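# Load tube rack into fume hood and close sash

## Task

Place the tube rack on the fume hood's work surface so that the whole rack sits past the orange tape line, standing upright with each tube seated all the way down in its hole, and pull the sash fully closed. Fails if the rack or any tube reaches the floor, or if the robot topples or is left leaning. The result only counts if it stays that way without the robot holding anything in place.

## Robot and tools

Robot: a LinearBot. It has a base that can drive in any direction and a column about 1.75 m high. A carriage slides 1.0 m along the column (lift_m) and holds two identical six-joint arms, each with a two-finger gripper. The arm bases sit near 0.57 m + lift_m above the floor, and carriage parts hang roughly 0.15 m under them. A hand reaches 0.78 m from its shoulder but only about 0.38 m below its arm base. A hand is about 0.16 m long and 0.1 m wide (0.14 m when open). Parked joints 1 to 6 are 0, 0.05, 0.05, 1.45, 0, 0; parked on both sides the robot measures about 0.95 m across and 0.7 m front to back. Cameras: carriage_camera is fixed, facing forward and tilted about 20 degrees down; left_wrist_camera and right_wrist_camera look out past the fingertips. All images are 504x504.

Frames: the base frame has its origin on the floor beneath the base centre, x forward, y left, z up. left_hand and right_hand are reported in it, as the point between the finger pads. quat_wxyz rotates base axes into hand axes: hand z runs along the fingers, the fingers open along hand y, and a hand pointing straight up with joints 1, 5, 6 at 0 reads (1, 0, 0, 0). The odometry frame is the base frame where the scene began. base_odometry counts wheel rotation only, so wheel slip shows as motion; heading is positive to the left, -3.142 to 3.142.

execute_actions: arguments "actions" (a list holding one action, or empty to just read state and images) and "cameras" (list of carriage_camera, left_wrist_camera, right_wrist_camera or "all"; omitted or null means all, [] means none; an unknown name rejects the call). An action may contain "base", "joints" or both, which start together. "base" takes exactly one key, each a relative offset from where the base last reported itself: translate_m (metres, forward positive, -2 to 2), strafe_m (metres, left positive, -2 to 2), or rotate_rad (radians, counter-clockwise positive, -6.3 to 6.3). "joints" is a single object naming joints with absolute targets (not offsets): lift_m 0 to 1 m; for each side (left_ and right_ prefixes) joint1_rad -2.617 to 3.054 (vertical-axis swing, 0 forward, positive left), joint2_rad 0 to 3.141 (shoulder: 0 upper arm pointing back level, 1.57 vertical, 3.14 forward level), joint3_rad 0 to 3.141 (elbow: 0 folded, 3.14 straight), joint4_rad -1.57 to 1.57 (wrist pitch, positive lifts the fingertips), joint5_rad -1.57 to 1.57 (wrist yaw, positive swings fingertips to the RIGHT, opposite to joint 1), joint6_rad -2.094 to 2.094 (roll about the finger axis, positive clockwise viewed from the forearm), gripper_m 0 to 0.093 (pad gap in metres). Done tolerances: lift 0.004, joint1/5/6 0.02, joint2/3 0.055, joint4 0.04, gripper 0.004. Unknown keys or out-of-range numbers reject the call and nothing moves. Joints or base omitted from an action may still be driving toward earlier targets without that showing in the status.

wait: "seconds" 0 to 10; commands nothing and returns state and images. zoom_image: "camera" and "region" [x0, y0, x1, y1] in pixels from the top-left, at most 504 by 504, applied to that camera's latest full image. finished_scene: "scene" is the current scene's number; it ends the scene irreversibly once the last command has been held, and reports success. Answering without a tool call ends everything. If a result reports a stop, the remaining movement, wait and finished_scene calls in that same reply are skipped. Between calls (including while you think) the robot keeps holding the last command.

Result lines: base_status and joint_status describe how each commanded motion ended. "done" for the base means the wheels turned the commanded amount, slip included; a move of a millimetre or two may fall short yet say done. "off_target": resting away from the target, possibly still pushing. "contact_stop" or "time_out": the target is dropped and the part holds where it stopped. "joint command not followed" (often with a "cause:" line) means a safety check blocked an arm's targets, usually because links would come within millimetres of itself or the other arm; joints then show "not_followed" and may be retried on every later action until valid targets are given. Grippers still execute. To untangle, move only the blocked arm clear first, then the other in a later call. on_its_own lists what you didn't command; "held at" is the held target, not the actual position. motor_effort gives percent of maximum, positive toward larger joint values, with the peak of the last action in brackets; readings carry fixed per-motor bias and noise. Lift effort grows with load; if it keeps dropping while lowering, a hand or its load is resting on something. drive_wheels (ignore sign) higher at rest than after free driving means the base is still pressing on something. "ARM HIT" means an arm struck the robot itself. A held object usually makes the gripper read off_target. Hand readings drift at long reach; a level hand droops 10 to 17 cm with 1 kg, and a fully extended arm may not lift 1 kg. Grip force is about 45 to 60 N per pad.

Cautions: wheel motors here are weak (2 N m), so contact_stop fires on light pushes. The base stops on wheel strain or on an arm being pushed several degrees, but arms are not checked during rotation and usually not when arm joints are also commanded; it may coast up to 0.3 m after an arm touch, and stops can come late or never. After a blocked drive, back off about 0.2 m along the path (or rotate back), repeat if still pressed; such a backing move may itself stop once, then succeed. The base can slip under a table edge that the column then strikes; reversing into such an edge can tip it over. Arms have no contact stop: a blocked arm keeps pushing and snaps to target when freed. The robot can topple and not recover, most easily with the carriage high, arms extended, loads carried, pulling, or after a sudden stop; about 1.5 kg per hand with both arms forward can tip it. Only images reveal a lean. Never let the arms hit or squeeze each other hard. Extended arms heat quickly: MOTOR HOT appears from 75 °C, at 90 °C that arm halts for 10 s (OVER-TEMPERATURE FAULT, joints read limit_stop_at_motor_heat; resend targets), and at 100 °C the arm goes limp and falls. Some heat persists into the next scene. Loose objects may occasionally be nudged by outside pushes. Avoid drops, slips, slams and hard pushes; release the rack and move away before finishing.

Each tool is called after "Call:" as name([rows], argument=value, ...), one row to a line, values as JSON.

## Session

Call:
execute_actions(actions=[], cameras=["carriage_camera"])

Scene clock: 0.00 s.
base_odometry: x=+0.000 y=+0.000 heading=+0.000 (m, m, rad; odometry frame)
base_status: not commanded
joint_positions: lift_m=+0.298 left_joint1_rad=-0.031 left_joint2_rad=+0.029 left_joint3_rad=+0.063 left_joint4_rad=+1.463 left_joint5_rad=+0.022 left_joint6_rad=+0.039 left_gripper_m=+0.095 right_joint1_rad=+0.008 right_joint2_rad=+0.043 right_joint3_rad=+0.048 right_joint4_rad=+1.472 right_joint5_rad=-0.018 right_joint6_rad=-0.028 right_gripper_m=+0.094
joint_status: not commanded
motor_effort: lift_m=+29 drive_wheels=+2 (%)
left_hand: x=+0.2958 y=+0.3185 z=+1.3097 quat_wxyz=(+0.999, +0.012, +0.037, +0.004) (m; base frame)
right_hand: x=+0.3026 y=-0.3195 z=+1.3060 quat_wxyz=(+0.999, -0.010, +0.047, -0.010) (m; base frame)
pictures: carriage_camera
Images, in order (width x height): carriage_camera 504x504.

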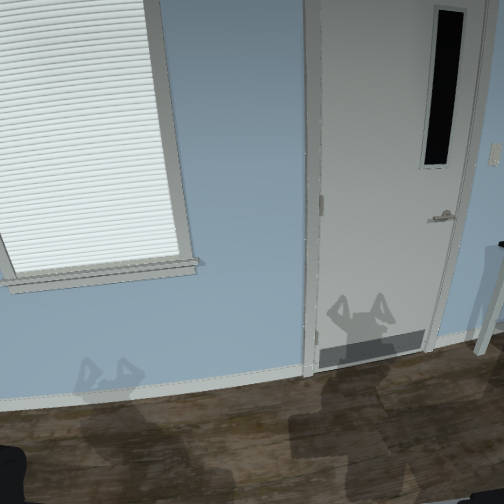

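Call:
execute_actions([
  {"base":{"rotate_rad":-1.35}},
], cameras=["carriage_camera"])

Scene clock: 3.00 s.
base_odometry: x=+0.000 y=+0.000 heading=-1.348 (m, m, rad; odometry frame)
base_status: done
joint_positions: lift_m=+0.298 left_joint1_rad=-0.031 left_joint2_rad=+0.029 left_joint3_rad=+0.063 left_joint4_rad=+1.463 left_joint5_rad=+0.022 left_joint6_rad=+0.039 left_gripper_m=+0.095 right_joint1_rad=+0.008 right_joint2_rad=+0.043 right_joint3_rad=+0.048 right_joint4_rad=+1.471 right_joint5_rad=-0.018 right_joint6_rad=-0.028 right_gripper_m=+0.094
joint_status: not commanded
motor_effort: lift_m=+29(29) drive_wheels=+27(54) (%)
left_hand: x=+0.2958 y=+0.3185 z=+1.3097 quat_wxyz=(+0.999, +0.012, +0.037, +0.004) (m; base frame)
right_hand: x=+0.3028 y=-0.3195 z=+1.3060 quat_wxyz=(+0.999, -0.010, +0.047, -0.010) (m; base frame)
pictures: carriage_camera
Images, in order (width x height): carriage_camera 504x504.

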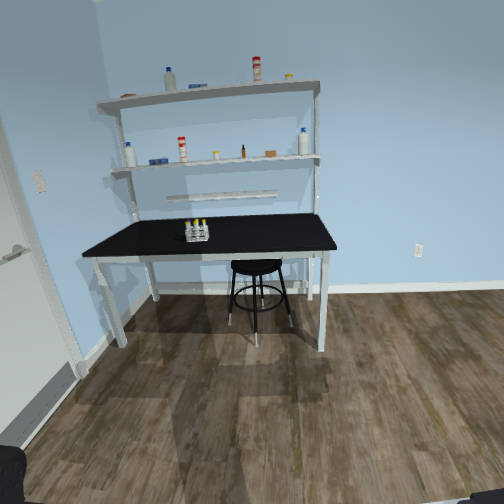

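Call:
execute_actions([
  {"base":{"strafe_m":0.25},"joints":{"right_joint2_rad":1.6,"right_joint3_rad":0.67,"right_joint4_rad":0.95,"right_joint5_rad":-1.3,"right_joint6_rad":0,"lift_m":0.06}},
], cameras=[])

Call:
execute_actions([
  {"base":{"translate_m":0.98}},
], cameras=["carriage_camera","right_wrist_camera"])

Call:
zoom_image(camera="carriage_camera", region=[120, 200, 280, 330])

Scene clock: 5.90 s.
base_odometry: x=+0.244 y=+0.055 heading=-1.349 (m, m, rad; odometry frame)
base_status: done
joint_positions: lift_m=+0.060 left_joint1_rad=-0.031 left_joint2_rad=+0.029 left_joint3_rad=+0.063 left_joint4_rad=+1.463 left_joint5_rad=+0.022 left_joint6_rad=+0.039 left_gripper_m=+0.095 right_joint1_rad=+0.008 right_joint2_rad=+1.597 right_joint3_rad=+0.653 right_joint4_rad=+0.937 right_joint5_rad=-1.293 right_joint6_rad=-0.006 right_gripper_m=+0.094
joint_status: all done
motor_effort: lift_m=+25(21) drive_wheels=-17(50) (%)
left_hand: x=+0.2958 y=+0.3185 z=+1.0721 quat_wxyz=(+0.999, +0.012, +0.037, +0.004) (m; base frame)
right_hand: x=+0.6179 y=-0.1549 z=+0.8510 quat_wxyz=(+0.562, -0.429, +0.563, +0.428) (m; base frame)
pictures: none
No camera images: the call's "cameras" was empty. Leave "cameras" out to get every camera's image.

Scene clock: 10.13 s.
base_odometry: x=+0.461 y=-0.901 heading=-1.348 (m, m, rad; odometry frame)
base_status: done
joint_positions: lift_m=+0.060 left_joint1_rad=-0.031 left_joint2_rad=+0.029 left_joint3_rad=+0.063 left_joint4_rad=+1.464 left_joint5_rad=+0.022 left_joint6_rad=+0.039 left_gripper_m=+0.095 right_joint1_rad=+0.007 right_joint2_rad=+1.597 right_joint3_rad=+0.653 right_joint4_rad=+0.941 right_joint5_rad=-1.295 right_joint6_rad=-0.006 right_gripper_m=+0.094
joint_status: not commanded
motor_effort: lift_m=+25(25) drive_wheels=-15(48) (%)
left_hand: x=+0.2956 y=+0.3185 z=+1.0721 quat_wxyz=(+0.999, +0.012, +0.036, +0.004) (m; base frame)
right_hand: x=+0.6177 y=-0.1551 z=+0.8515 quat_wxyz=(+0.563, -0.430, +0.562, +0.427) (m; base frame)
pictures: carriage_camera, right_wrist_camera
Images, in order (width x height): carriage_camera 504x504, right_wrist_camera 504x504.

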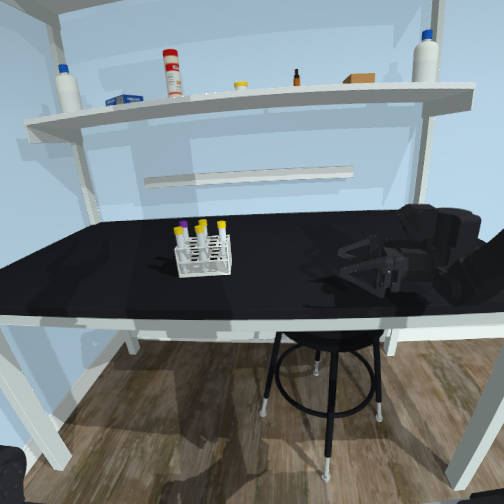

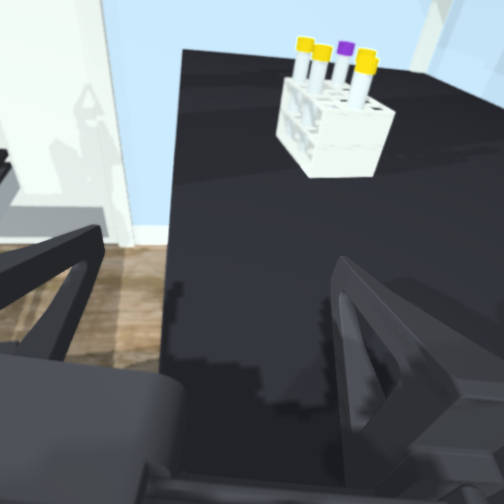

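Region (120, 200, 280, 330) of carriage_camera's 504x504 image, scaled by 3.150, with more detail than that image has; it fills the top 410 rows of this view, and the rest is white.

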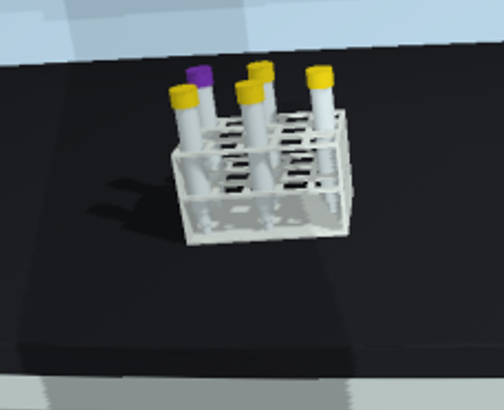

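Call:
execute_actions([
  {"base":{"translate_m":0.15},"joints":{"right_joint1_rad":0.13,"right_joint2_rad":2.0,"right_joint3_rad":1.19,"right_joint4_rad":0.83,"right_joint5_rad":-1.55,"lift_m":0.03}},
], cameras=["carriage_camera","right_wrist_camera"])

Scene clock: 12.60 s.
base_odometry: x=+0.495 y=-1.047 heading=-1.347 (m, m, rad; odometry frame)
base_status: done
joint_positions: lift_m=+0.030 left_joint1_rad=-0.031 left_joint2_rad=+0.029 left_joint3_rad=+0.063 left_joint4_rad=+1.465 left_joint5_rad=+0.022 left_joint6_rad=+0.039 left_gripper_m=+0.095 right_joint1_rad=+0.132 right_joint2_rad=+1.999 right_joint3_rad=+1.170 right_joint4_rad=+0.829 right_joint5_rad=-1.545 right_joint6_rad=-0.010 right_gripper_m=+0.094
joint_status: all done
motor_effort: lift_m=+25(25) drive_wheels=-13(48) (%)
left_hand: x=+0.2954 y=+0.3185 z=+1.0422 quat_wxyz=(+0.999, +0.012, +0.036, +0.004) (m; base frame)
right_hand: x=+0.6703 y=-0.0976 z=+0.8210 quat_wxyz=(+0.475, -0.528, +0.470, +0.524) (m; base frame)
pictures: carriage_camera, right_wrist_camera
Images, in order (width x height): carriage_camera 504x504, right_wrist_camera 504x504.

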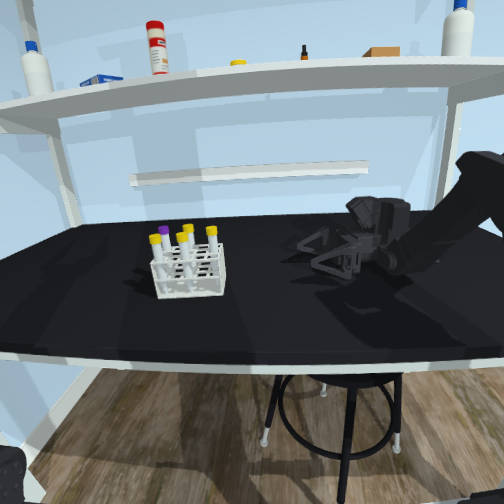

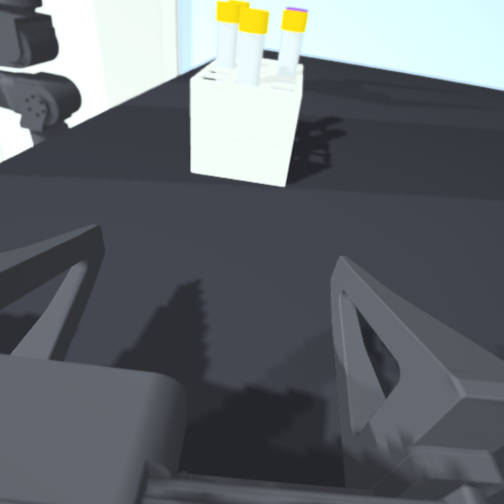

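Call:
execute_actions([
  {"base":{"strafe_m":0.095},"joints":{"right_joint5_rad":-1.52,"lift_m":0.022}},
], cameras=["right_wrist_camera"])

Scene clock: 14.47 s.
base_odometry: x=+0.587 y=-1.027 heading=-1.348 (m, m, rad; odometry frame)
base_status: done
joint_positions: lift_m=+0.022 left_joint1_rad=-0.031 left_joint2_rad=+0.029 left_joint3_rad=+0.063 left_joint4_rad=+1.465 left_joint5_rad=+0.023 left_joint6_rad=+0.039 left_gripper_m=+0.095 right_joint1_rad=+0.129 right_joint2_rad=+2.006 right_joint3_rad=+1.170 right_joint4_rad=+0.825 right_joint5_rad=-1.523 right_joint6_rad=-0.010 right_gripper_m=+0.094
joint_status: all done
motor_effort: lift_m=+25(26) drive_wheels=-7(43) (%)
left_hand: x=+0.2954 y=+0.3184 z=+1.0342 quat_wxyz=(+0.999, +0.013, +0.036, +0.004) (m; base frame)
right_hand: x=+0.6756 y=-0.0984 z=+0.8099 quat_wxyz=(+0.479, -0.519, +0.480, +0.520) (m; base frame)
pictures: right_wrist_camera
Images, in order (width x height): right_wrist_camera 504x504.

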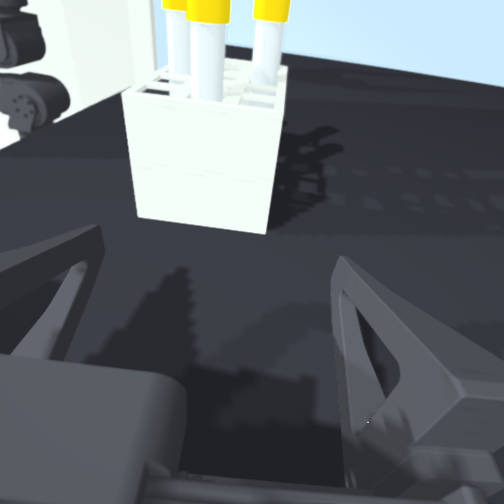

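Call:
execute_actions([
  {"base":{"translate_m":-0.016}},
], cameras=[])

Call:
execute_actions([
  {"base":{"strafe_m":0.06}},
], cameras=["right_wrist_camera"])

Scene clock: 15.57 s.
base_odometry: x=+0.584 y=-1.011 heading=-1.348 (m, m, rad; odometry frame)
base_status: done
joint_positions: lift_m=+0.022 left_joint1_rad=-0.031 left_joint2_rad=+0.029 left_joint3_rad=+0.063 left_joint4_rad=+1.464 left_joint5_rad=+0.023 left_joint6_rad=+0.039 left_gripper_m=+0.095 right_joint1_rad=+0.129 right_joint2_rad=+2.006 right_joint3_rad=+1.170 right_joint4_rad=+0.826 right_joint5_rad=-1.522 right_joint6_rad=-0.010 right_gripper_m=+0.094
joint_status: not commanded
motor_effort: lift_m=+25(25) drive_wheels=+2(26) (%)
left_hand: x=+0.2957 y=+0.3184 z=+1.0342 quat_wxyz=(+0.999, +0.013, +0.036, +0.004) (m; base frame)
right_hand: x=+0.6756 y=-0.0984 z=+0.8099 quat_wxyz=(+0.479, -0.519, +0.480, +0.520) (m; base frame)
pictures: none
No camera images: the call's "cameras" was empty. Leave "cameras" out to get every camera's image.

Scene clock: 16.90 s.
base_odometry: x=+0.642 y=-0.998 heading=-1.347 (m, m, rad; odometry frame)
base_status: done
joint_positions: lift_m=+0.022 left_joint1_rad=-0.031 left_joint2_rad=+0.029 left_joint3_rad=+0.063 left_joint4_rad=+1.463 left_joint5_rad=+0.023 left_joint6_rad=+0.039 left_gripper_m=+0.095 right_joint1_rad=+0.129 right_joint2_rad=+2.006 right_joint3_rad=+1.170 right_joint4_rad=+0.826 right_joint5_rad=-1.522 right_joint6_rad=-0.010 right_gripper_m=+0.094
joint_status: not commanded
motor_effort: lift_m=+25(25) drive_wheels=-8(37) (%)
left_hand: x=+0.2958 y=+0.3184 z=+1.0342 quat_wxyz=(+0.999, +0.013, +0.037, +0.004) (m; base frame)
right_hand: x=+0.6755 y=-0.0982 z=+0.8099 quat_wxyz=(+0.479, -0.520, +0.480, +0.520) (m; base frame)
pictures: right_wrist_camera
Images, in order (width x height): right_wrist_camera 504x504.

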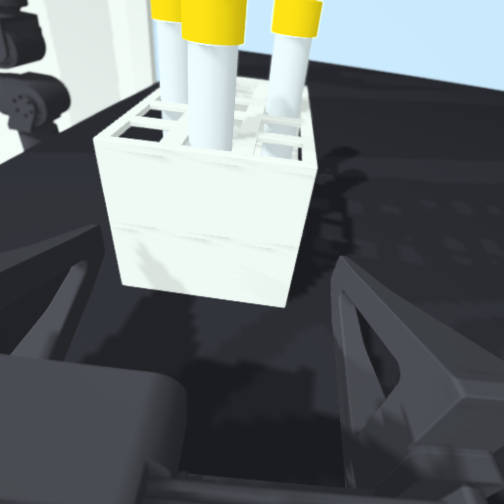

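Call:
execute_actions([
  {"base":{"translate_m":-0.011},"joints":{"lift_m":0.03}},
], cameras=[])

Call:
execute_actions([
  {"base":{"strafe_m":0.055}},
], cameras=["right_wrist_camera","carriage_camera"])

Scene clock: 17.80 s.
base_odometry: x=+0.640 y=-0.987 heading=-1.347 (m, m, rad; odometry frame)
base_status: done
joint_positions: lift_m=+0.030 left_joint1_rad=-0.031 left_joint2_rad=+0.029 left_joint3_rad=+0.063 left_joint4_rad=+1.463 left_joint5_rad=+0.023 left_joint6_rad=+0.039 left_gripper_m=+0.095 right_joint1_rad=+0.129 right_joint2_rad=+2.005 right_joint3_rad=+1.170 right_joint4_rad=+0.826 right_joint5_rad=-1.522 right_joint6_rad=-0.009 right_gripper_m=+0.094
joint_status: all done
motor_effort: lift_m=+32(37) drive_wheels=-2(24) (%)
left_hand: x=+0.2960 y=+0.3184 z=+1.0415 quat_wxyz=(+0.999, +0.013, +0.037, +0.004) (m; base frame)
right_hand: x=+0.6755 y=-0.0983 z=+0.8179 quat_wxyz=(+0.479, -0.520, +0.480, +0.519) (m; base frame)
pictures: none
No camera images: the call's "cameras" was empty. Leave "cameras" out to get every camera's image.

Scene clock: 19.10 s.
base_odometry: x=+0.694 y=-0.974 heading=-1.347 (m, m, rad; odometry frame)
base_status: done
joint_positions: lift_m=+0.030 left_joint1_rad=-0.031 left_joint2_rad=+0.029 left_joint3_rad=+0.063 left_joint4_rad=+1.462 left_joint5_rad=+0.023 left_joint6_rad=+0.039 left_gripper_m=+0.095 right_joint1_rad=+0.129 right_joint2_rad=+2.005 right_joint3_rad=+1.170 right_joint4_rad=+0.826 right_joint5_rad=-1.522 right_joint6_rad=-0.009 right_gripper_m=+0.094
joint_status: not commanded
motor_effort: lift_m=+32(32) drive_wheels=-8(39) (%)
left_hand: x=+0.2961 y=+0.3184 z=+1.0415 quat_wxyz=(+0.999, +0.013, +0.037, +0.004) (m; base frame)
right_hand: x=+0.6754 y=-0.0981 z=+0.8178 quat_wxyz=(+0.479, -0.520, +0.480, +0.520) (m; base frame)
pictures: carriage_camera, right_wrist_camera
Images, in order (width x height): carriage_camera 504x504, right_wrist_camera 504x504.

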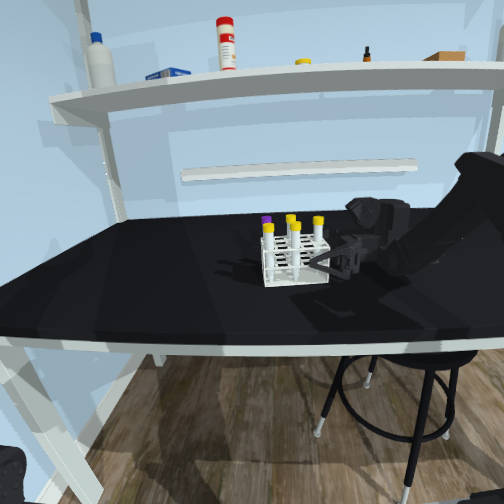

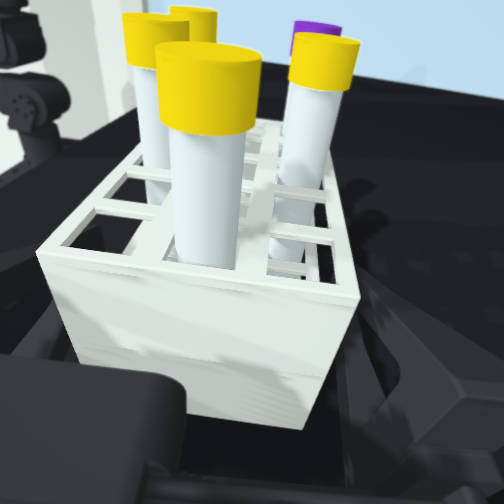

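Call:
execute_actions([
  {"joints":{"right_gripper_m":0.06}},
], cameras=[])

Call:
execute_actions([
  {"joints":{"lift_m":0.08}},
], cameras=["carriage_camera"])

Call:
zoom_image(camera="carriage_camera", region=[240, 190, 380, 310])

Call:
execute_actions([
  {"base":{"translate_m":-0.85},"joints":{"lift_m":0.32}},
], cameras=[])

Call:
execute_actions([
  {"base":{"strafe_m":-0.6},"joints":{"right_joint1_rad":0,"right_joint5_rad":-1.0}},
], cameras=[])

Call:
execute_actions([
  {"base":{"rotate_rad":-1.55}},
], cameras=["carriage_camera"])

Scene clock: 20.03 s.
base_odometry: x=+0.694 y=-0.974 heading=-1.347 (m, m, rad; odometry frame)
base_status: not commanded
joint_positions: lift_m=+0.030 left_joint1_rad=-0.031 left_joint2_rad=+0.029 left_joint3_rad=+0.063 left_joint4_rad=+1.462 left_joint5_rad=+0.023 left_joint6_rad=+0.039 left_gripper_m=+0.095 right_joint1_rad=+0.129 right_joint2_rad=+2.005 right_joint3_rad=+1.170 right_joint4_rad=+0.828 right_joint5_rad=-1.521 right_joint6_rad=-0.009 right_gripper_m=+0.082
joint_status: right_gripper_m off_target (ended at +0.082, target +0.060)
motor_effort: lift_m=+32(32) drive_wheels=-8(8) (%)
left_hand: x=+0.2961 y=+0.3184 z=+1.0415 quat_wxyz=(+0.999, +0.013, +0.037, +0.004) (m; base frame)
right_hand: x=+0.6756 y=-0.0981 z=+0.8180 quat_wxyz=(+0.480, -0.520, +0.480, +0.519) (m; base frame)
pictures: none
No camera images: the call's "cameras" was empty. Leave "cameras" out to get every camera's image.

Scene clock: 20.77 s.
base_odometry: x=+0.694 y=-0.974 heading=-1.347 (m, m, rad; odometry frame)
base_status: not commanded
joint_positions: lift_m=+0.080 left_joint1_rad=-0.031 left_joint2_rad=+0.029 left_joint3_rad=+0.063 left_joint4_rad=+1.462 left_joint5_rad=+0.023 left_joint6_rad=+0.039 left_gripper_m=+0.095 right_joint1_rad=+0.129 right_joint2_rad=+2.008 right_joint3_rad=+1.170 right_joint4_rad=+0.823 right_joint5_rad=-1.520 right_joint6_rad=-0.009 right_gripper_m=+0.082
joint_status: all done
motor_effort: lift_m=+32(39) drive_wheels=-8(8) (%)
left_hand: x=+0.2961 y=+0.3184 z=+1.0915 quat_wxyz=(+0.999, +0.013, +0.037, +0.004) (m; base frame)
right_hand: x=+0.6760 y=-0.0980 z=+0.8664 quat_wxyz=(+0.478, -0.518, +0.482, +0.520) (m; base frame)
pictures: carriage_camera
Images, in order (width x height): carriage_camera 504x504.

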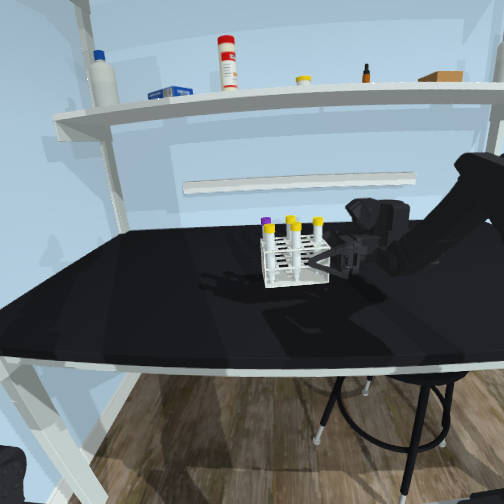

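Region (240, 190, 380, 310) of carriage_camera's 504x504 image, scaled by 3.600, with more detail than that image has; it fills the top 432 rows of this view, and the rest is white.

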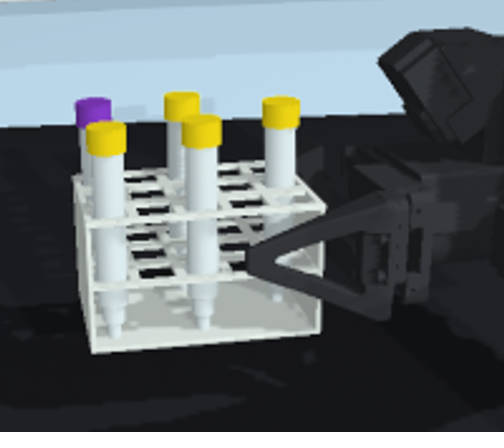

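Scene clock: 24.73 s.
base_odometry: x=+0.505 y=-0.146 heading=-1.347 (m, m, rad; odometry frame)
base_status: done
joint_positions: lift_m=+0.320 left_joint1_rad=-0.031 left_joint2_rad=+0.029 left_joint3_rad=+0.063 left_joint4_rad=+1.461 left_joint5_rad=+0.023 left_joint6_rad=+0.039 left_gripper_m=+0.095 right_joint1_rad=+0.129 right_joint2_rad=+2.011 right_joint3_rad=+1.170 right_joint4_rad=+0.819 right_joint5_rad=-1.518 right_joint6_rad=-0.009 right_gripper_m=+0.082
joint_status: all done
motor_effort: lift_m=+32(39) drive_wheels=-6(45) (%)
left_hand: x=+0.2964 y=+0.3184 z=+1.3315 quat_wxyz=(+0.999, +0.013, +0.038, +0.004) (m; base frame)
right_hand: x=+0.6767 y=-0.0980 z=+1.1046 quat_wxyz=(+0.477, -0.516, +0.484, +0.522) (m; base frame)
pictures: none
No camera images: the call's "cameras" was empty. Leave "cameras" out to get every camera's image.

Scene clock: 28.20 s.
base_odometry: x=-0.080 y=-0.278 heading=-1.347 (m, m, rad; odometry frame)
base_status: done
joint_positions: lift_m=+0.320 left_joint1_rad=-0.031 left_joint2_rad=+0.029 left_joint3_rad=+0.063 left_joint4_rad=+1.461 left_joint5_rad=+0.023 left_joint6_rad=+0.039 left_gripper_m=+0.095 right_joint1_rad=-0.004 right_joint2_rad=+2.011 right_joint3_rad=+1.170 right_joint4_rad=+0.812 right_joint5_rad=-1.003 right_joint6_rad=-0.009 right_gripper_m=+0.082
joint_status: all done
motor_effort: lift_m=+32(32) drive_wheels=-9(37) (%)
left_hand: x=+0.2964 y=+0.3184 z=+1.3315 quat_wxyz=(+0.999, +0.013, +0.038, +0.004) (m; base frame)
right_hand: x=+0.7863 y=-0.1798 z=+1.1016 quat_wxyz=(+0.613, -0.336, +0.628, +0.341) (m; base frame)
pictures: none
No camera images: the call's "cameras" was empty. Leave "cameras" out to get every camera's image.

Scene clock: 31.40 s.
base_odometry: x=-0.080 y=-0.279 heading=-2.895 (m, m, rad; odometry frame)
base_status: done
joint_positions: lift_m=+0.320 left_joint1_rad=-0.031 left_joint2_rad=+0.029 left_joint3_rad=+0.063 left_joint4_rad=+1.462 left_joint5_rad=+0.023 left_joint6_rad=+0.039 left_gripper_m=+0.095 right_joint1_rad=-0.006 right_joint2_rad=+2.011 right_joint3_rad=+1.170 right_joint4_rad=+0.808 right_joint5_rad=-0.998 right_joint6_rad=-0.009 right_gripper_m=+0.081
joint_status: not commanded
motor_effort: lift_m=+32(32) drive_wheels=+26(67) (%)
left_hand: x=+0.2961 y=+0.3184 z=+1.3315 quat_wxyz=(+0.999, +0.013, +0.037, +0.004) (m; base frame)
right_hand: x=+0.7873 y=-0.1817 z=+1.1008 quat_wxyz=(+0.613, -0.333, +0.631, +0.339) (m; base frame)
pictures: carriage_camera
Images, in order (width x height): carriage_camera 504x504.

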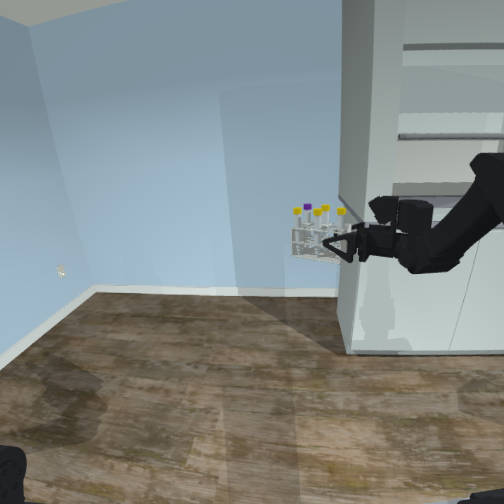

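Call:
execute_actions([
  {"base":{"rotate_rad":-0.09}},
], cameras=[])

Call:
execute_actions([
  {"base":{"strafe_m":-1.3},"joints":{"right_joint5_rad":-0.4,"right_joint4_rad":0.86}},
], cameras=["carriage_camera"])

Scene clock: 32.70 s.
base_odometry: x=-0.080 y=-0.279 heading=-2.983 (m, m, rad; odometry frame)
base_status: done
joint_positions: lift_m=+0.320 left_joint1_rad=-0.031 left_joint2_rad=+0.029 left_joint3_rad=+0.063 left_joint4_rad=+1.463 left_joint5_rad=+0.023 left_joint6_rad=+0.039 left_gripper_m=+0.095 right_joint1_rad=-0.002 right_joint2_rad=+2.011 right_joint3_rad=+1.170 right_joint4_rad=+0.807 right_joint5_rad=-0.998 right_joint6_rad=-0.009 right_gripper_m=+0.081
joint_status: not commanded
motor_effort: lift_m=+32(32) drive_wheels=+31(62) (%)
left_hand: x=+0.2960 y=+0.3184 z=+1.3315 quat_wxyz=(+0.999, +0.013, +0.037, +0.004) (m; base frame)
right_hand: x=+0.7867 y=-0.1795 z=+1.1007 quat_wxyz=(+0.612, -0.334, +0.630, +0.341) (m; base frame)
pictures: none
No camera images: the call's "cameras" was empty. Leave "cameras" out to get every camera's image.

Scene clock: 37.70 s.
base_odometry: x=-0.282 y=+1.006 heading=-2.985 (m, m, rad; odometry frame)
base_status: done
joint_positions: lift_m=+0.320 left_joint1_rad=-0.031 left_joint2_rad=+0.029 left_joint3_rad=+0.063 left_joint4_rad=+1.463 left_joint5_rad=+0.023 left_joint6_rad=+0.039 left_gripper_m=+0.095 right_joint1_rad=+0.002 right_joint2_rad=+2.011 right_joint3_rad=+1.170 right_joint4_rad=+0.831 right_joint5_rad=-0.403 right_joint6_rad=-0.009 right_gripper_m=+0.081
joint_status: all done
motor_effort: lift_m=+32(32) drive_wheels=-17(58) (%)
left_hand: x=+0.2960 y=+0.3184 z=+1.3315 quat_wxyz=(+0.999, +0.013, +0.037, +0.004) (m; base frame)
right_hand: x=+0.8513 y=-0.2544 z=+1.1039 quat_wxyz=(+0.689, -0.144, +0.696, +0.140) (m; base frame)
pictures: carriage_camera
Images, in order (width x height): carriage_camera 504x504.

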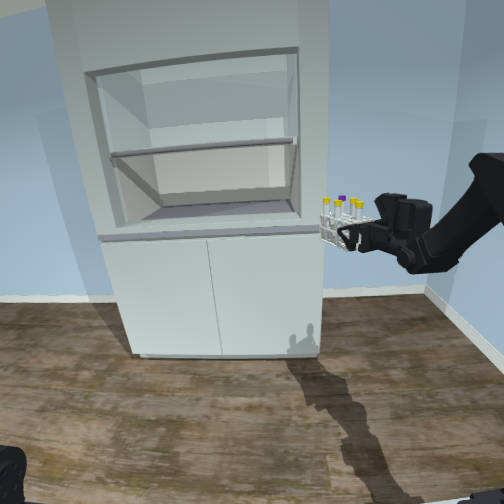

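Call:
execute_actions([
  {"base":{"strafe_m":0.26},"joints":{"right_joint2_rad":2.39,"right_joint3_rad":1.38,"right_joint4_rad":1.07,"lift_m":0.37}},
], cameras=[])

Call:
execute_actions([
  {"base":{"translate_m":0.5}},
], cameras=["carriage_camera","right_wrist_camera"])

Scene clock: 42.00 s.
base_odometry: x=-0.242 y=+0.749 heading=-2.987 (m, m, rad; odometry frame)
base_status: done
joint_positions: lift_m=+0.370 left_joint1_rad=-0.031 left_joint2_rad=+0.029 left_joint3_rad=+0.063 left_joint4_rad=+1.462 left_joint5_rad=+0.022 left_joint6_rad=+0.039 left_gripper_m=+0.095 right_joint1_rad=+0.003 right_joint2_rad=+2.416 right_joint3_rad=+1.374 right_joint4_rad=+1.034 right_joint5_rad=-0.402 right_joint6_rad=-0.009 right_gripper_m=+0.081
joint_status: all done
motor_effort: lift_m=+31(39) drive_wheels=-18(53) (%)
left_hand: x=+0.2962 y=+0.3185 z=+1.3816 quat_wxyz=(+0.999, +0.012, +0.037, +0.004) (m; base frame)
right_hand: x=+0.9036 y=-0.2535 z=+1.0525 quat_wxyz=(+0.690, -0.145, +0.695, +0.140) (m; base frame)
pictures: none
No camera images: the call's "cameras" was empty. Leave "cameras" out to get every camera's image.

Scene clock: 45.10 s.
base_odometry: x=-0.736 y=+0.670 heading=-2.985 (m, m, rad; odometry frame)
base_status: done
joint_positions: lift_m=+0.370 left_joint1_rad=-0.031 left_joint2_rad=+0.029 left_joint3_rad=+0.063 left_joint4_rad=+1.463 left_joint5_rad=+0.022 left_joint6_rad=+0.039 left_gripper_m=+0.095 right_joint1_rad=+0.002 right_joint2_rad=+2.416 right_joint3_rad=+1.374 right_joint4_rad=+1.035 right_joint5_rad=-0.402 right_joint6_rad=-0.008 right_gripper_m=+0.081
joint_status: not commanded
motor_effort: lift_m=+31(31) drive_wheels=-16(46) (%)
left_hand: x=+0.2960 y=+0.3185 z=+1.3816 quat_wxyz=(+0.999, +0.012, +0.037, +0.004) (m; base frame)
right_hand: x=+0.9037 y=-0.2547 z=+1.0527 quat_wxyz=(+0.691, -0.144, +0.695, +0.139) (m; base frame)
pictures: carriage_camera, right_wrist_camera
Images, in order (width x height): carriage_camera 504x504, right_wrist_camera 504x504.

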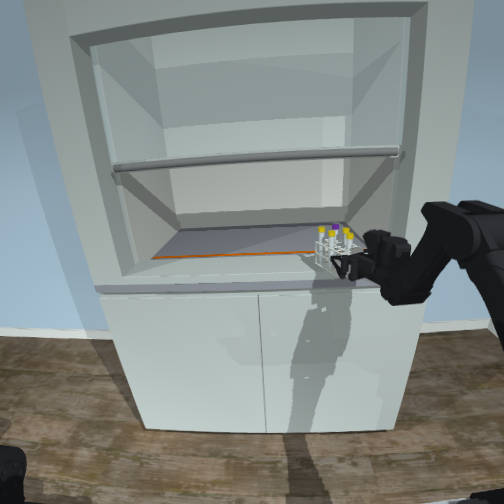

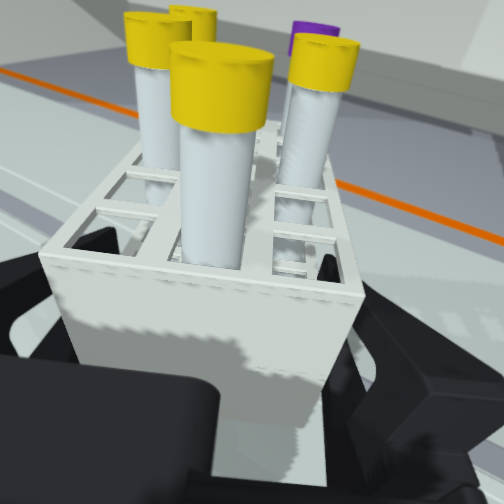

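Call:
execute_actions([
  {"base":{"translate_m":0.42}},
])

Scene clock: 48.13 s.
base_odometry: x=-1.151 y=+0.604 heading=-2.984 (m, m, rad; odometry frame)
base_status: done
joint_positions: lift_m=+0.370 left_joint1_rad=-0.031 left_joint2_rad=+0.029 left_joint3_rad=+0.063 left_joint4_rad=+1.465 left_joint5_rad=+0.022 left_joint6_rad=+0.039 left_gripper_m=+0.095 right_joint1_rad=+0.000 right_joint2_rad=+2.416 right_joint3_rad=+1.374 right_joint4_rad=+1.035 right_joint5_rad=-0.402 right_joint6_rad=-0.008 right_gripper_m=+0.081
joint_status: not commanded
motor_effort: lift_m=+31(31) drive_wheels=-15(46) (%)
left_hand: x=+0.2955 y=+0.3185 z=+1.3816 quat_wxyz=(+0.999, +0.012, +0.036, +0.004) (m; base frame)
right_hand: x=+0.9038 y=-0.2556 z=+1.0527 quat_wxyz=(+0.691, -0.143, +0.695, +0.139) (m; base frame)
pictures: carriage_camera, left_wrist_camera, right_wrist_camera
Images, in order (width x height): carriage_camera 504x504, left_wrist_camera 504x504, right_wrist_camera 504x504.

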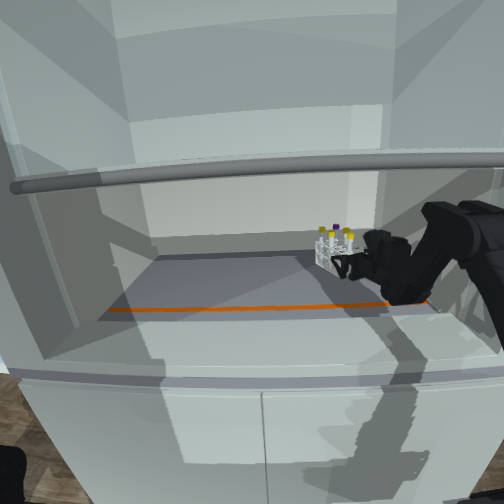

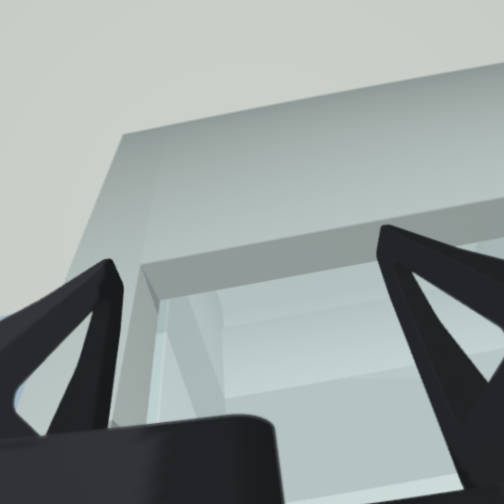

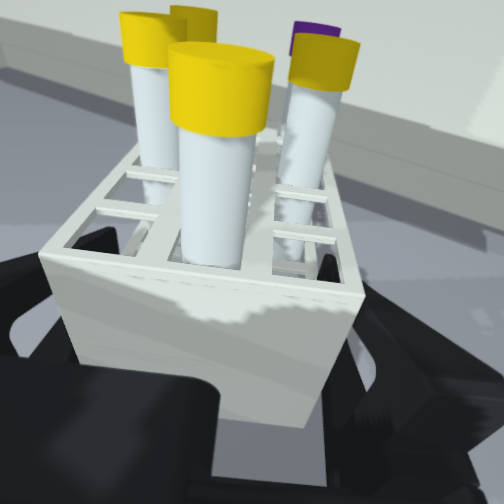

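Call:
execute_actions([
  {"base":{"translate_m":0.1},"joints":{"lift_m":0.33}},
], cameras=["carriage_camera"])

Call:
execute_actions([
  {"joints":{"lift_m":0.295}},
], cameras=["carriage_camera"])

Scene clock: 50.00 s.
base_odometry: x=-1.249 y=+0.588 heading=-2.983 (m, m, rad; odometry frame)
base_status: done
joint_positions: lift_m=+0.330 left_joint1_rad=-0.031 left_joint2_rad=+0.029 left_joint3_rad=+0.063 left_joint4_rad=+1.465 left_joint5_rad=+0.022 left_joint6_rad=+0.039 left_gripper_m=+0.095 right_joint1_rad=+0.000 right_joint2_rad=+2.410 right_joint3_rad=+1.374 right_joint4_rad=+1.035 right_joint5_rad=-0.401 right_joint6_rad=-0.008 right_gripper_m=+0.081
joint_status: all done
motor_effort: lift_m=+26(21) drive_wheels=-13(50) (%)
left_hand: x=+0.2954 y=+0.3185 z=+1.3421 quat_wxyz=(+0.999, +0.012, +0.036, +0.004) (m; base frame)
right_hand: x=+0.9039 y=-0.2559 z=+1.0167 quat_wxyz=(+0.693, -0.144, +0.693, +0.138) (m; base frame)
pictures: carriage_camera
Images, in order (width x height): carriage_camera 504x504.

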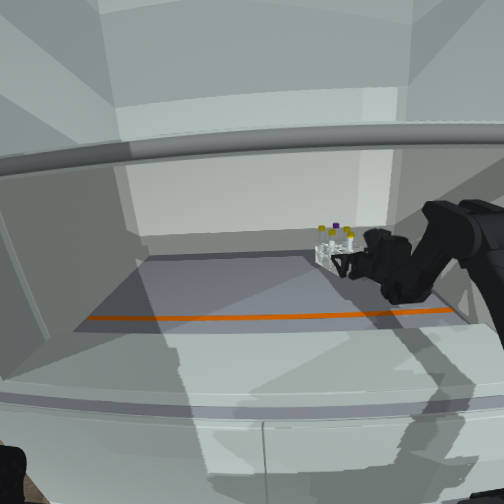

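Scene clock: 50.67 s.
base_odometry: x=-1.249 y=+0.588 heading=-2.983 (m, m, rad; odometry frame)
base_status: not commanded
joint_positions: lift_m=+0.295 left_joint1_rad=-0.031 left_joint2_rad=+0.029 left_joint3_rad=+0.063 left_joint4_rad=+1.465 left_joint5_rad=+0.022 left_joint6_rad=+0.039 left_gripper_m=+0.095 right_joint1_rad=+0.000 right_joint2_rad=+2.406 right_joint3_rad=+1.374 right_joint4_rad=+1.054 right_joint5_rad=-0.401 right_joint6_rad=-0.001 right_gripper_m=+0.081
joint_status: all done
motor_effort: lift_m=+24(29) drive_wheels=-12(14) (%)
left_hand: x=+0.2954 y=+0.3185 z=+1.3072 quat_wxyz=(+0.999, +0.012, +0.036, +0.004) (m; base frame)
right_hand: x=+0.9039 y=-0.2560 z=+0.9887 quat_wxyz=(+0.701, -0.143, +0.685, +0.139) (m; base frame)
pictures: carriage_camera
Images, in order (width x height): carriage_camera 504x504.

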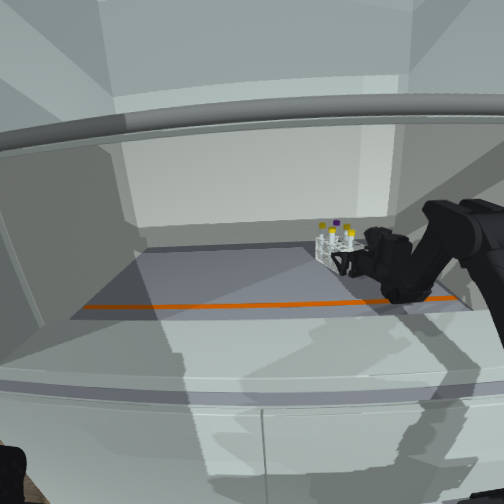

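Landed.

Call:
execute_actions([
  {"joints":{"right_gripper_m":0.093,"lift_m":0.297}},
], cameras=[])

Call:
execute_actions([
  {"base":{"translate_m":-0.07},"joints":{"right_joint1_rad":-0.04,"right_joint5_rad":-0.44,"lift_m":0.31}},
], cameras=["right_wrist_camera"])

Call:
execute_actions([
  {"base":{"translate_m":-0.36},"joints":{"lift_m":0.34}},
], cameras=["carriage_camera"])

Call:
execute_actions([
  {"joints":{"lift_m":0.79,"left_joint1_rad":0,"right_joint1_rad":0,"left_joint2_rad":1.57,"left_joint3_rad":0.74,"left_joint4_rad":-0.29,"right_joint2_rad":1.57,"right_joint3_rad":0.73,"right_joint4_rad":-0.29,"left_joint5_rad":0,"right_joint5_rad":0,"left_joint6_rad":1.57,"right_joint6_rad":1.57,"left_gripper_m":0.04,"right_gripper_m":0.04}},
], cameras=[])

Call:
execute_actions([
  {"base":{"translate_m":0.36}},
])

Scene clock: 51.73 s.
base_odometry: x=-1.249 y=+0.588 heading=-2.983 (m, m, rad; odometry frame)
base_status: not commanded
joint_positions: lift_m=+0.297 left_joint1_rad=-0.031 left_joint2_rad=+0.029 left_joint3_rad=+0.063 left_joint4_rad=+1.465 left_joint5_rad=+0.022 left_joint6_rad=+0.039 left_gripper_m=+0.095 right_joint1_rad=+0.000 right_joint2_rad=+2.406 right_joint3_rad=+1.374 right_joint4_rad=+1.055 right_joint5_rad=-0.401 right_joint6_rad=-0.001 right_gripper_m=+0.093
joint_status: all done
motor_effort: lift_m=+33(33) drive_wheels=-11(12) (%)
left_hand: x=+0.2954 y=+0.3185 z=+1.3085 quat_wxyz=(+0.999, +0.012, +0.036, +0.004) (m; base frame)
right_hand: x=+0.9039 y=-0.2560 z=+0.9902 quat_wxyz=(+0.701, -0.143, +0.685, +0.139) (m; base frame)
pictures: none
No camera images: the call's "cameras" was empty. Leave "cameras" out to get every camera's image.

Scene clock: 53.07 s.
base_odometry: x=-1.180 y=+0.599 heading=-2.984 (m, m, rad; odometry frame)
base_status: done
joint_positions: lift_m=+0.310 left_joint1_rad=-0.031 left_joint2_rad=+0.029 left_joint3_rad=+0.063 left_joint4_rad=+1.462 left_joint5_rad=+0.022 left_joint6_rad=+0.039 left_gripper_m=+0.095 right_joint1_rad=-0.040 right_joint2_rad=+2.397 right_joint3_rad=+1.374 right_joint4_rad=+1.064 right_joint5_rad=-0.438 right_joint6_rad=-0.001 right_gripper_m=+0.093
joint_status: all done
motor_effort: lift_m=+31(40) drive_wheels=+14(53) (%)
left_hand: x=+0.2961 y=+0.3185 z=+1.3216 quat_wxyz=(+0.999, +0.012, +0.037, +0.004) (m; base frame)
right_hand: x=+0.9036 y=-0.2748 z=+1.0105 quat_wxyz=(+0.707, -0.144, +0.679, +0.136) (m; base frame)
pictures: right_wrist_camera
Images, in order (width x height): right_wrist_camera 504x504.

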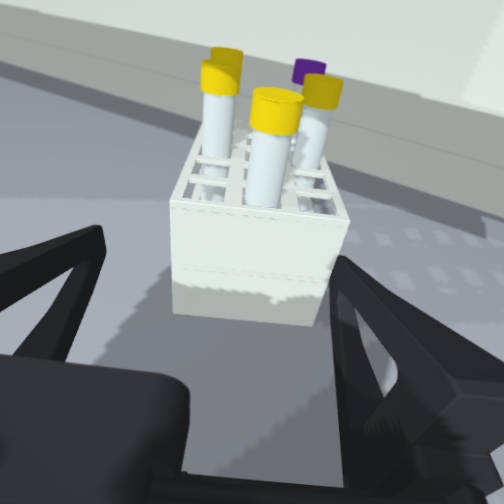

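Scene clock: 55.83 s.
base_odometry: x=-0.825 y=+0.656 heading=-2.984 (m, m, rad; odometry frame)
base_status: done
joint_positions: lift_m=+0.340 left_joint1_rad=-0.031 left_joint2_rad=+0.029 left_joint3_rad=+0.063 left_joint4_rad=+1.461 left_joint5_rad=+0.023 left_joint6_rad=+0.039 left_gripper_m=+0.095 right_joint1_rad=-0.040 right_joint2_rad=+2.392 right_joint3_rad=+1.374 right_joint4_rad=+1.065 right_joint5_rad=-0.438 right_joint6_rad=-0.001 right_gripper_m=+0.093
joint_status: all done
motor_effort: lift_m=+32(33) drive_wheels=-6(47) (%)
left_hand: x=+0.2964 y=+0.3184 z=+1.3515 quat_wxyz=(+0.999, +0.013, +0.038, +0.004) (m; base frame)
right_hand: x=+0.9035 y=-0.2751 z=+1.0439 quat_wxyz=(+0.709, -0.144, +0.677, +0.135) (m; base frame)
pictures: carriage_camera
Images, in order (width x height): carriage_camera 504x504.

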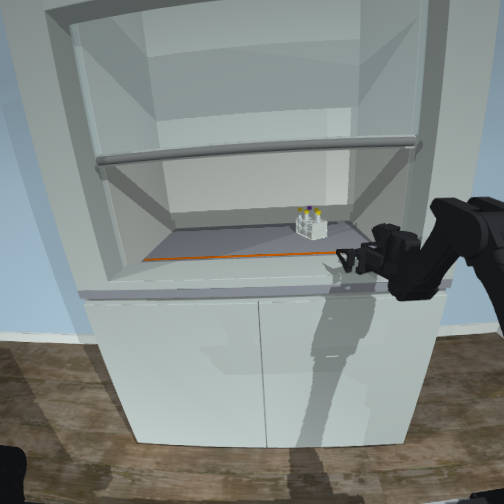

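Scene clock: 58.17 s.
base_odometry: x=-0.825 y=+0.656 heading=-2.984 (m, m, rad; odometry frame)
base_status: not commanded
joint_positions: lift_m=+0.790 left_joint1_rad=-0.009 left_joint2_rad=+1.564 left_joint3_rad=+0.738 left_joint4_rad=-0.282 left_joint5_rad=+0.006 left_joint6_rad=+1.562 left_gripper_m=+0.040 right_joint1_rad=+0.003 right_joint2_rad=+1.580 right_joint3_rad=+0.743 right_joint4_rad=-0.290 right_joint5_rad=-0.005 right_joint6_rad=+1.561 right_gripper_m=+0.040
joint_status: all done
motor_effort: lift_m=+32(33) drive_wheels=-4(6) (%)
left_hand: x=+0.6170 y=+0.3187 z=+1.3851 quat_wxyz=(+0.166, +0.689, +0.688, +0.159) (m; base frame)
right_hand: x=+0.6154 y=-0.3208 z=+1.3806 quat_wxyz=(+0.154, +0.685, +0.695, +0.157) (m; base frame)
pictures: none
No camera images: the call's "cameras" was empty. Leave "cameras" out to get every camera's image.

Scene clock: 60.87 s.
base_odometry: x=-1.180 y=+0.599 heading=-2.983 (m, m, rad; odometry frame)
base_status: done
joint_positions: lift_m=+0.790 left_joint1_rad=-0.008 left_joint2_rad=+1.564 left_joint3_rad=+0.738 left_joint4_rad=-0.283 left_joint5_rad=+0.005 left_joint6_rad=+1.562 left_gripper_m=+0.040 right_joint1_rad=+0.003 right_joint2_rad=+1.535 right_joint3_rad=+0.711 right_joint4_rad=-0.339 right_joint5_rad=-0.004 right_joint6_rad=+1.561 right_gripper_m=+0.040
joint_status: not commanded
motor_effort: lift_m=+32(32) drive_wheels=+25(71) (%)
left_hand: x=+0.6169 y=+0.3192 z=+1.3851 quat_wxyz=(+0.165, +0.688, +0.688, +0.159) (m; base frame)
right_hand: x=+0.5973 y=-0.3210 z=+1.3795 quat_wxyz=(+0.142, +0.688, +0.697, +0.144) (m; base frame)
pictures: carriage_camera, left_wrist_camera, right_wrist_camera
Images, in order (width x height): carriage_camera 504x504, left_wrist_camera 504x504, right_wrist_camera 504x504.

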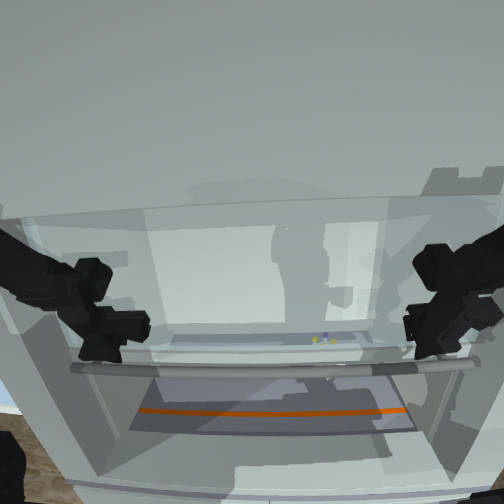

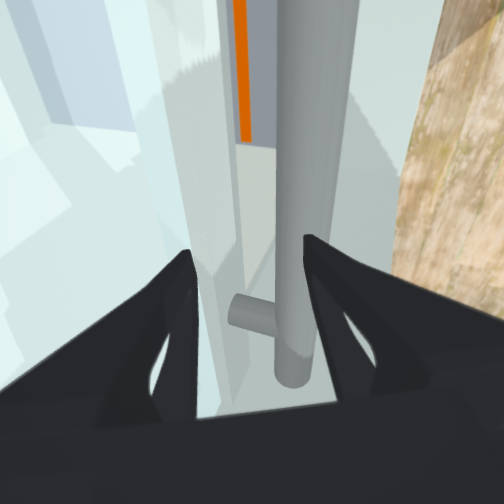

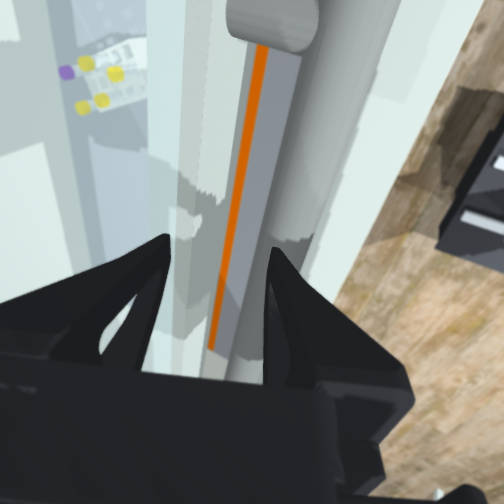

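Call:
execute_actions([
  {"base":{"translate_m":-0.03}},
], cameras=[])

Call:
execute_actions([
  {"base":{"rotate_rad":-0.055},"joints":{"right_joint2_rad":1.57,"right_joint3_rad":0.75,"right_joint4_rad":-0.29}},
], cameras=[])

Call:
execute_actions([
  {"joints":{"lift_m":0.765}},
], cameras=["left_wrist_camera","right_wrist_camera"])

Scene clock: 62.23 s.
base_odometry: x=-1.150 y=+0.603 heading=-2.982 (m, m, rad; odometry frame)
base_status: done
joint_positions: lift_m=+0.790 left_joint1_rad=-0.008 left_joint2_rad=+1.564 left_joint3_rad=+0.738 left_joint4_rad=-0.283 left_joint5_rad=+0.005 left_joint6_rad=+1.562 left_gripper_m=+0.040 right_joint1_rad=+0.002 right_joint2_rad=+1.562 right_joint3_rad=+0.711 right_joint4_rad=-0.301 right_joint5_rad=-0.004 right_joint6_rad=+1.561 right_gripper_m=+0.040
joint_status: not commanded
motor_effort: lift_m=+32(32) drive_wheels=-5(47) (%)
left_hand: x=+0.6168 y=+0.3192 z=+1.3850 quat_wxyz=(+0.165, +0.689, +0.688, +0.159) (m; base frame)
right_hand: x=+0.6030 y=-0.3214 z=+1.3751 quat_wxyz=(+0.146, +0.687, +0.696, +0.148) (m; base frame)
pictures: none
No camera images: the call's "cameras" was empty. Leave "cameras" out to get every camera's image.

Scene clock: 63.07 s.
base_odometry: x=-1.150 y=+0.603 heading=-3.036 (m, m, rad; odometry frame)
base_status: done
joint_positions: lift_m=+0.790 left_joint1_rad=-0.008 left_joint2_rad=+1.564 left_joint3_rad=+0.738 left_joint4_rad=-0.283 left_joint5_rad=+0.005 left_joint6_rad=+1.562 left_gripper_m=+0.040 right_joint1_rad=+0.002 right_joint2_rad=+1.562 right_joint3_rad=+0.727 right_joint4_rad=-0.295 right_joint5_rad=-0.003 right_joint6_rad=+1.561 right_gripper_m=+0.040
joint_status: all done
motor_effort: lift_m=+32(32) drive_wheels=-13(27) (%)
left_hand: x=+0.6168 y=+0.3192 z=+1.3850 quat_wxyz=(+0.165, +0.688, +0.688, +0.159) (m; base frame)
right_hand: x=+0.6103 y=-0.3216 z=+1.3807 quat_wxyz=(+0.154, +0.686, +0.694, +0.155) (m; base frame)
pictures: none
No camera images: the call's "cameras" was empty. Leave "cameras" out to get every camera's image.

Scene clock: 63.67 s.
base_odometry: x=-1.150 y=+0.603 heading=-3.036 (m, m, rad; odometry frame)
base_status: not commanded
joint_positions: lift_m=+0.765 left_joint1_rad=-0.008 left_joint2_rad=+1.565 left_joint3_rad=+0.738 left_joint4_rad=-0.284 left_joint5_rad=+0.005 left_joint6_rad=+1.562 left_gripper_m=+0.040 right_joint1_rad=+0.002 right_joint2_rad=+1.568 right_joint3_rad=+0.727 right_joint4_rad=-0.294 right_joint5_rad=-0.003 right_joint6_rad=+1.561 right_gripper_m=+0.040
joint_status: all done
motor_effort: lift_m=+25(25) drive_wheels=-13(13) (%)
left_hand: x=+0.6163 y=+0.3192 z=+1.3599 quat_wxyz=(+0.164, +0.689, +0.688, +0.158) (m; base frame)
right_hand: x=+0.6099 y=-0.3216 z=+1.3546 quat_wxyz=(+0.152, +0.686, +0.695, +0.153) (m; base frame)
pictures: left_wrist_camera, right_wrist_camera
Images, in order (width x height): left_wrist_camera 504x504, right_wrist_camera 504x504.

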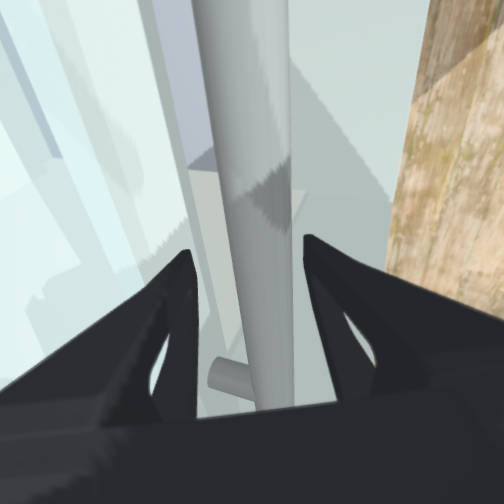

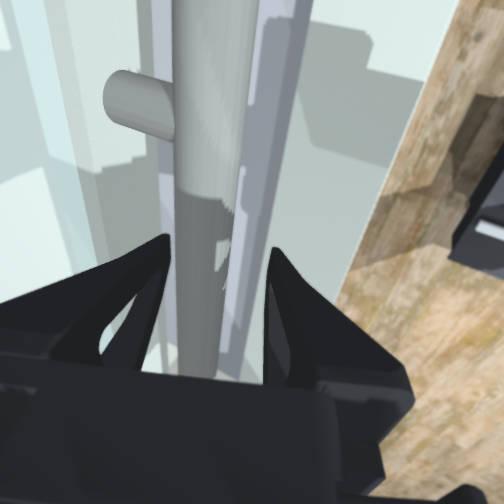

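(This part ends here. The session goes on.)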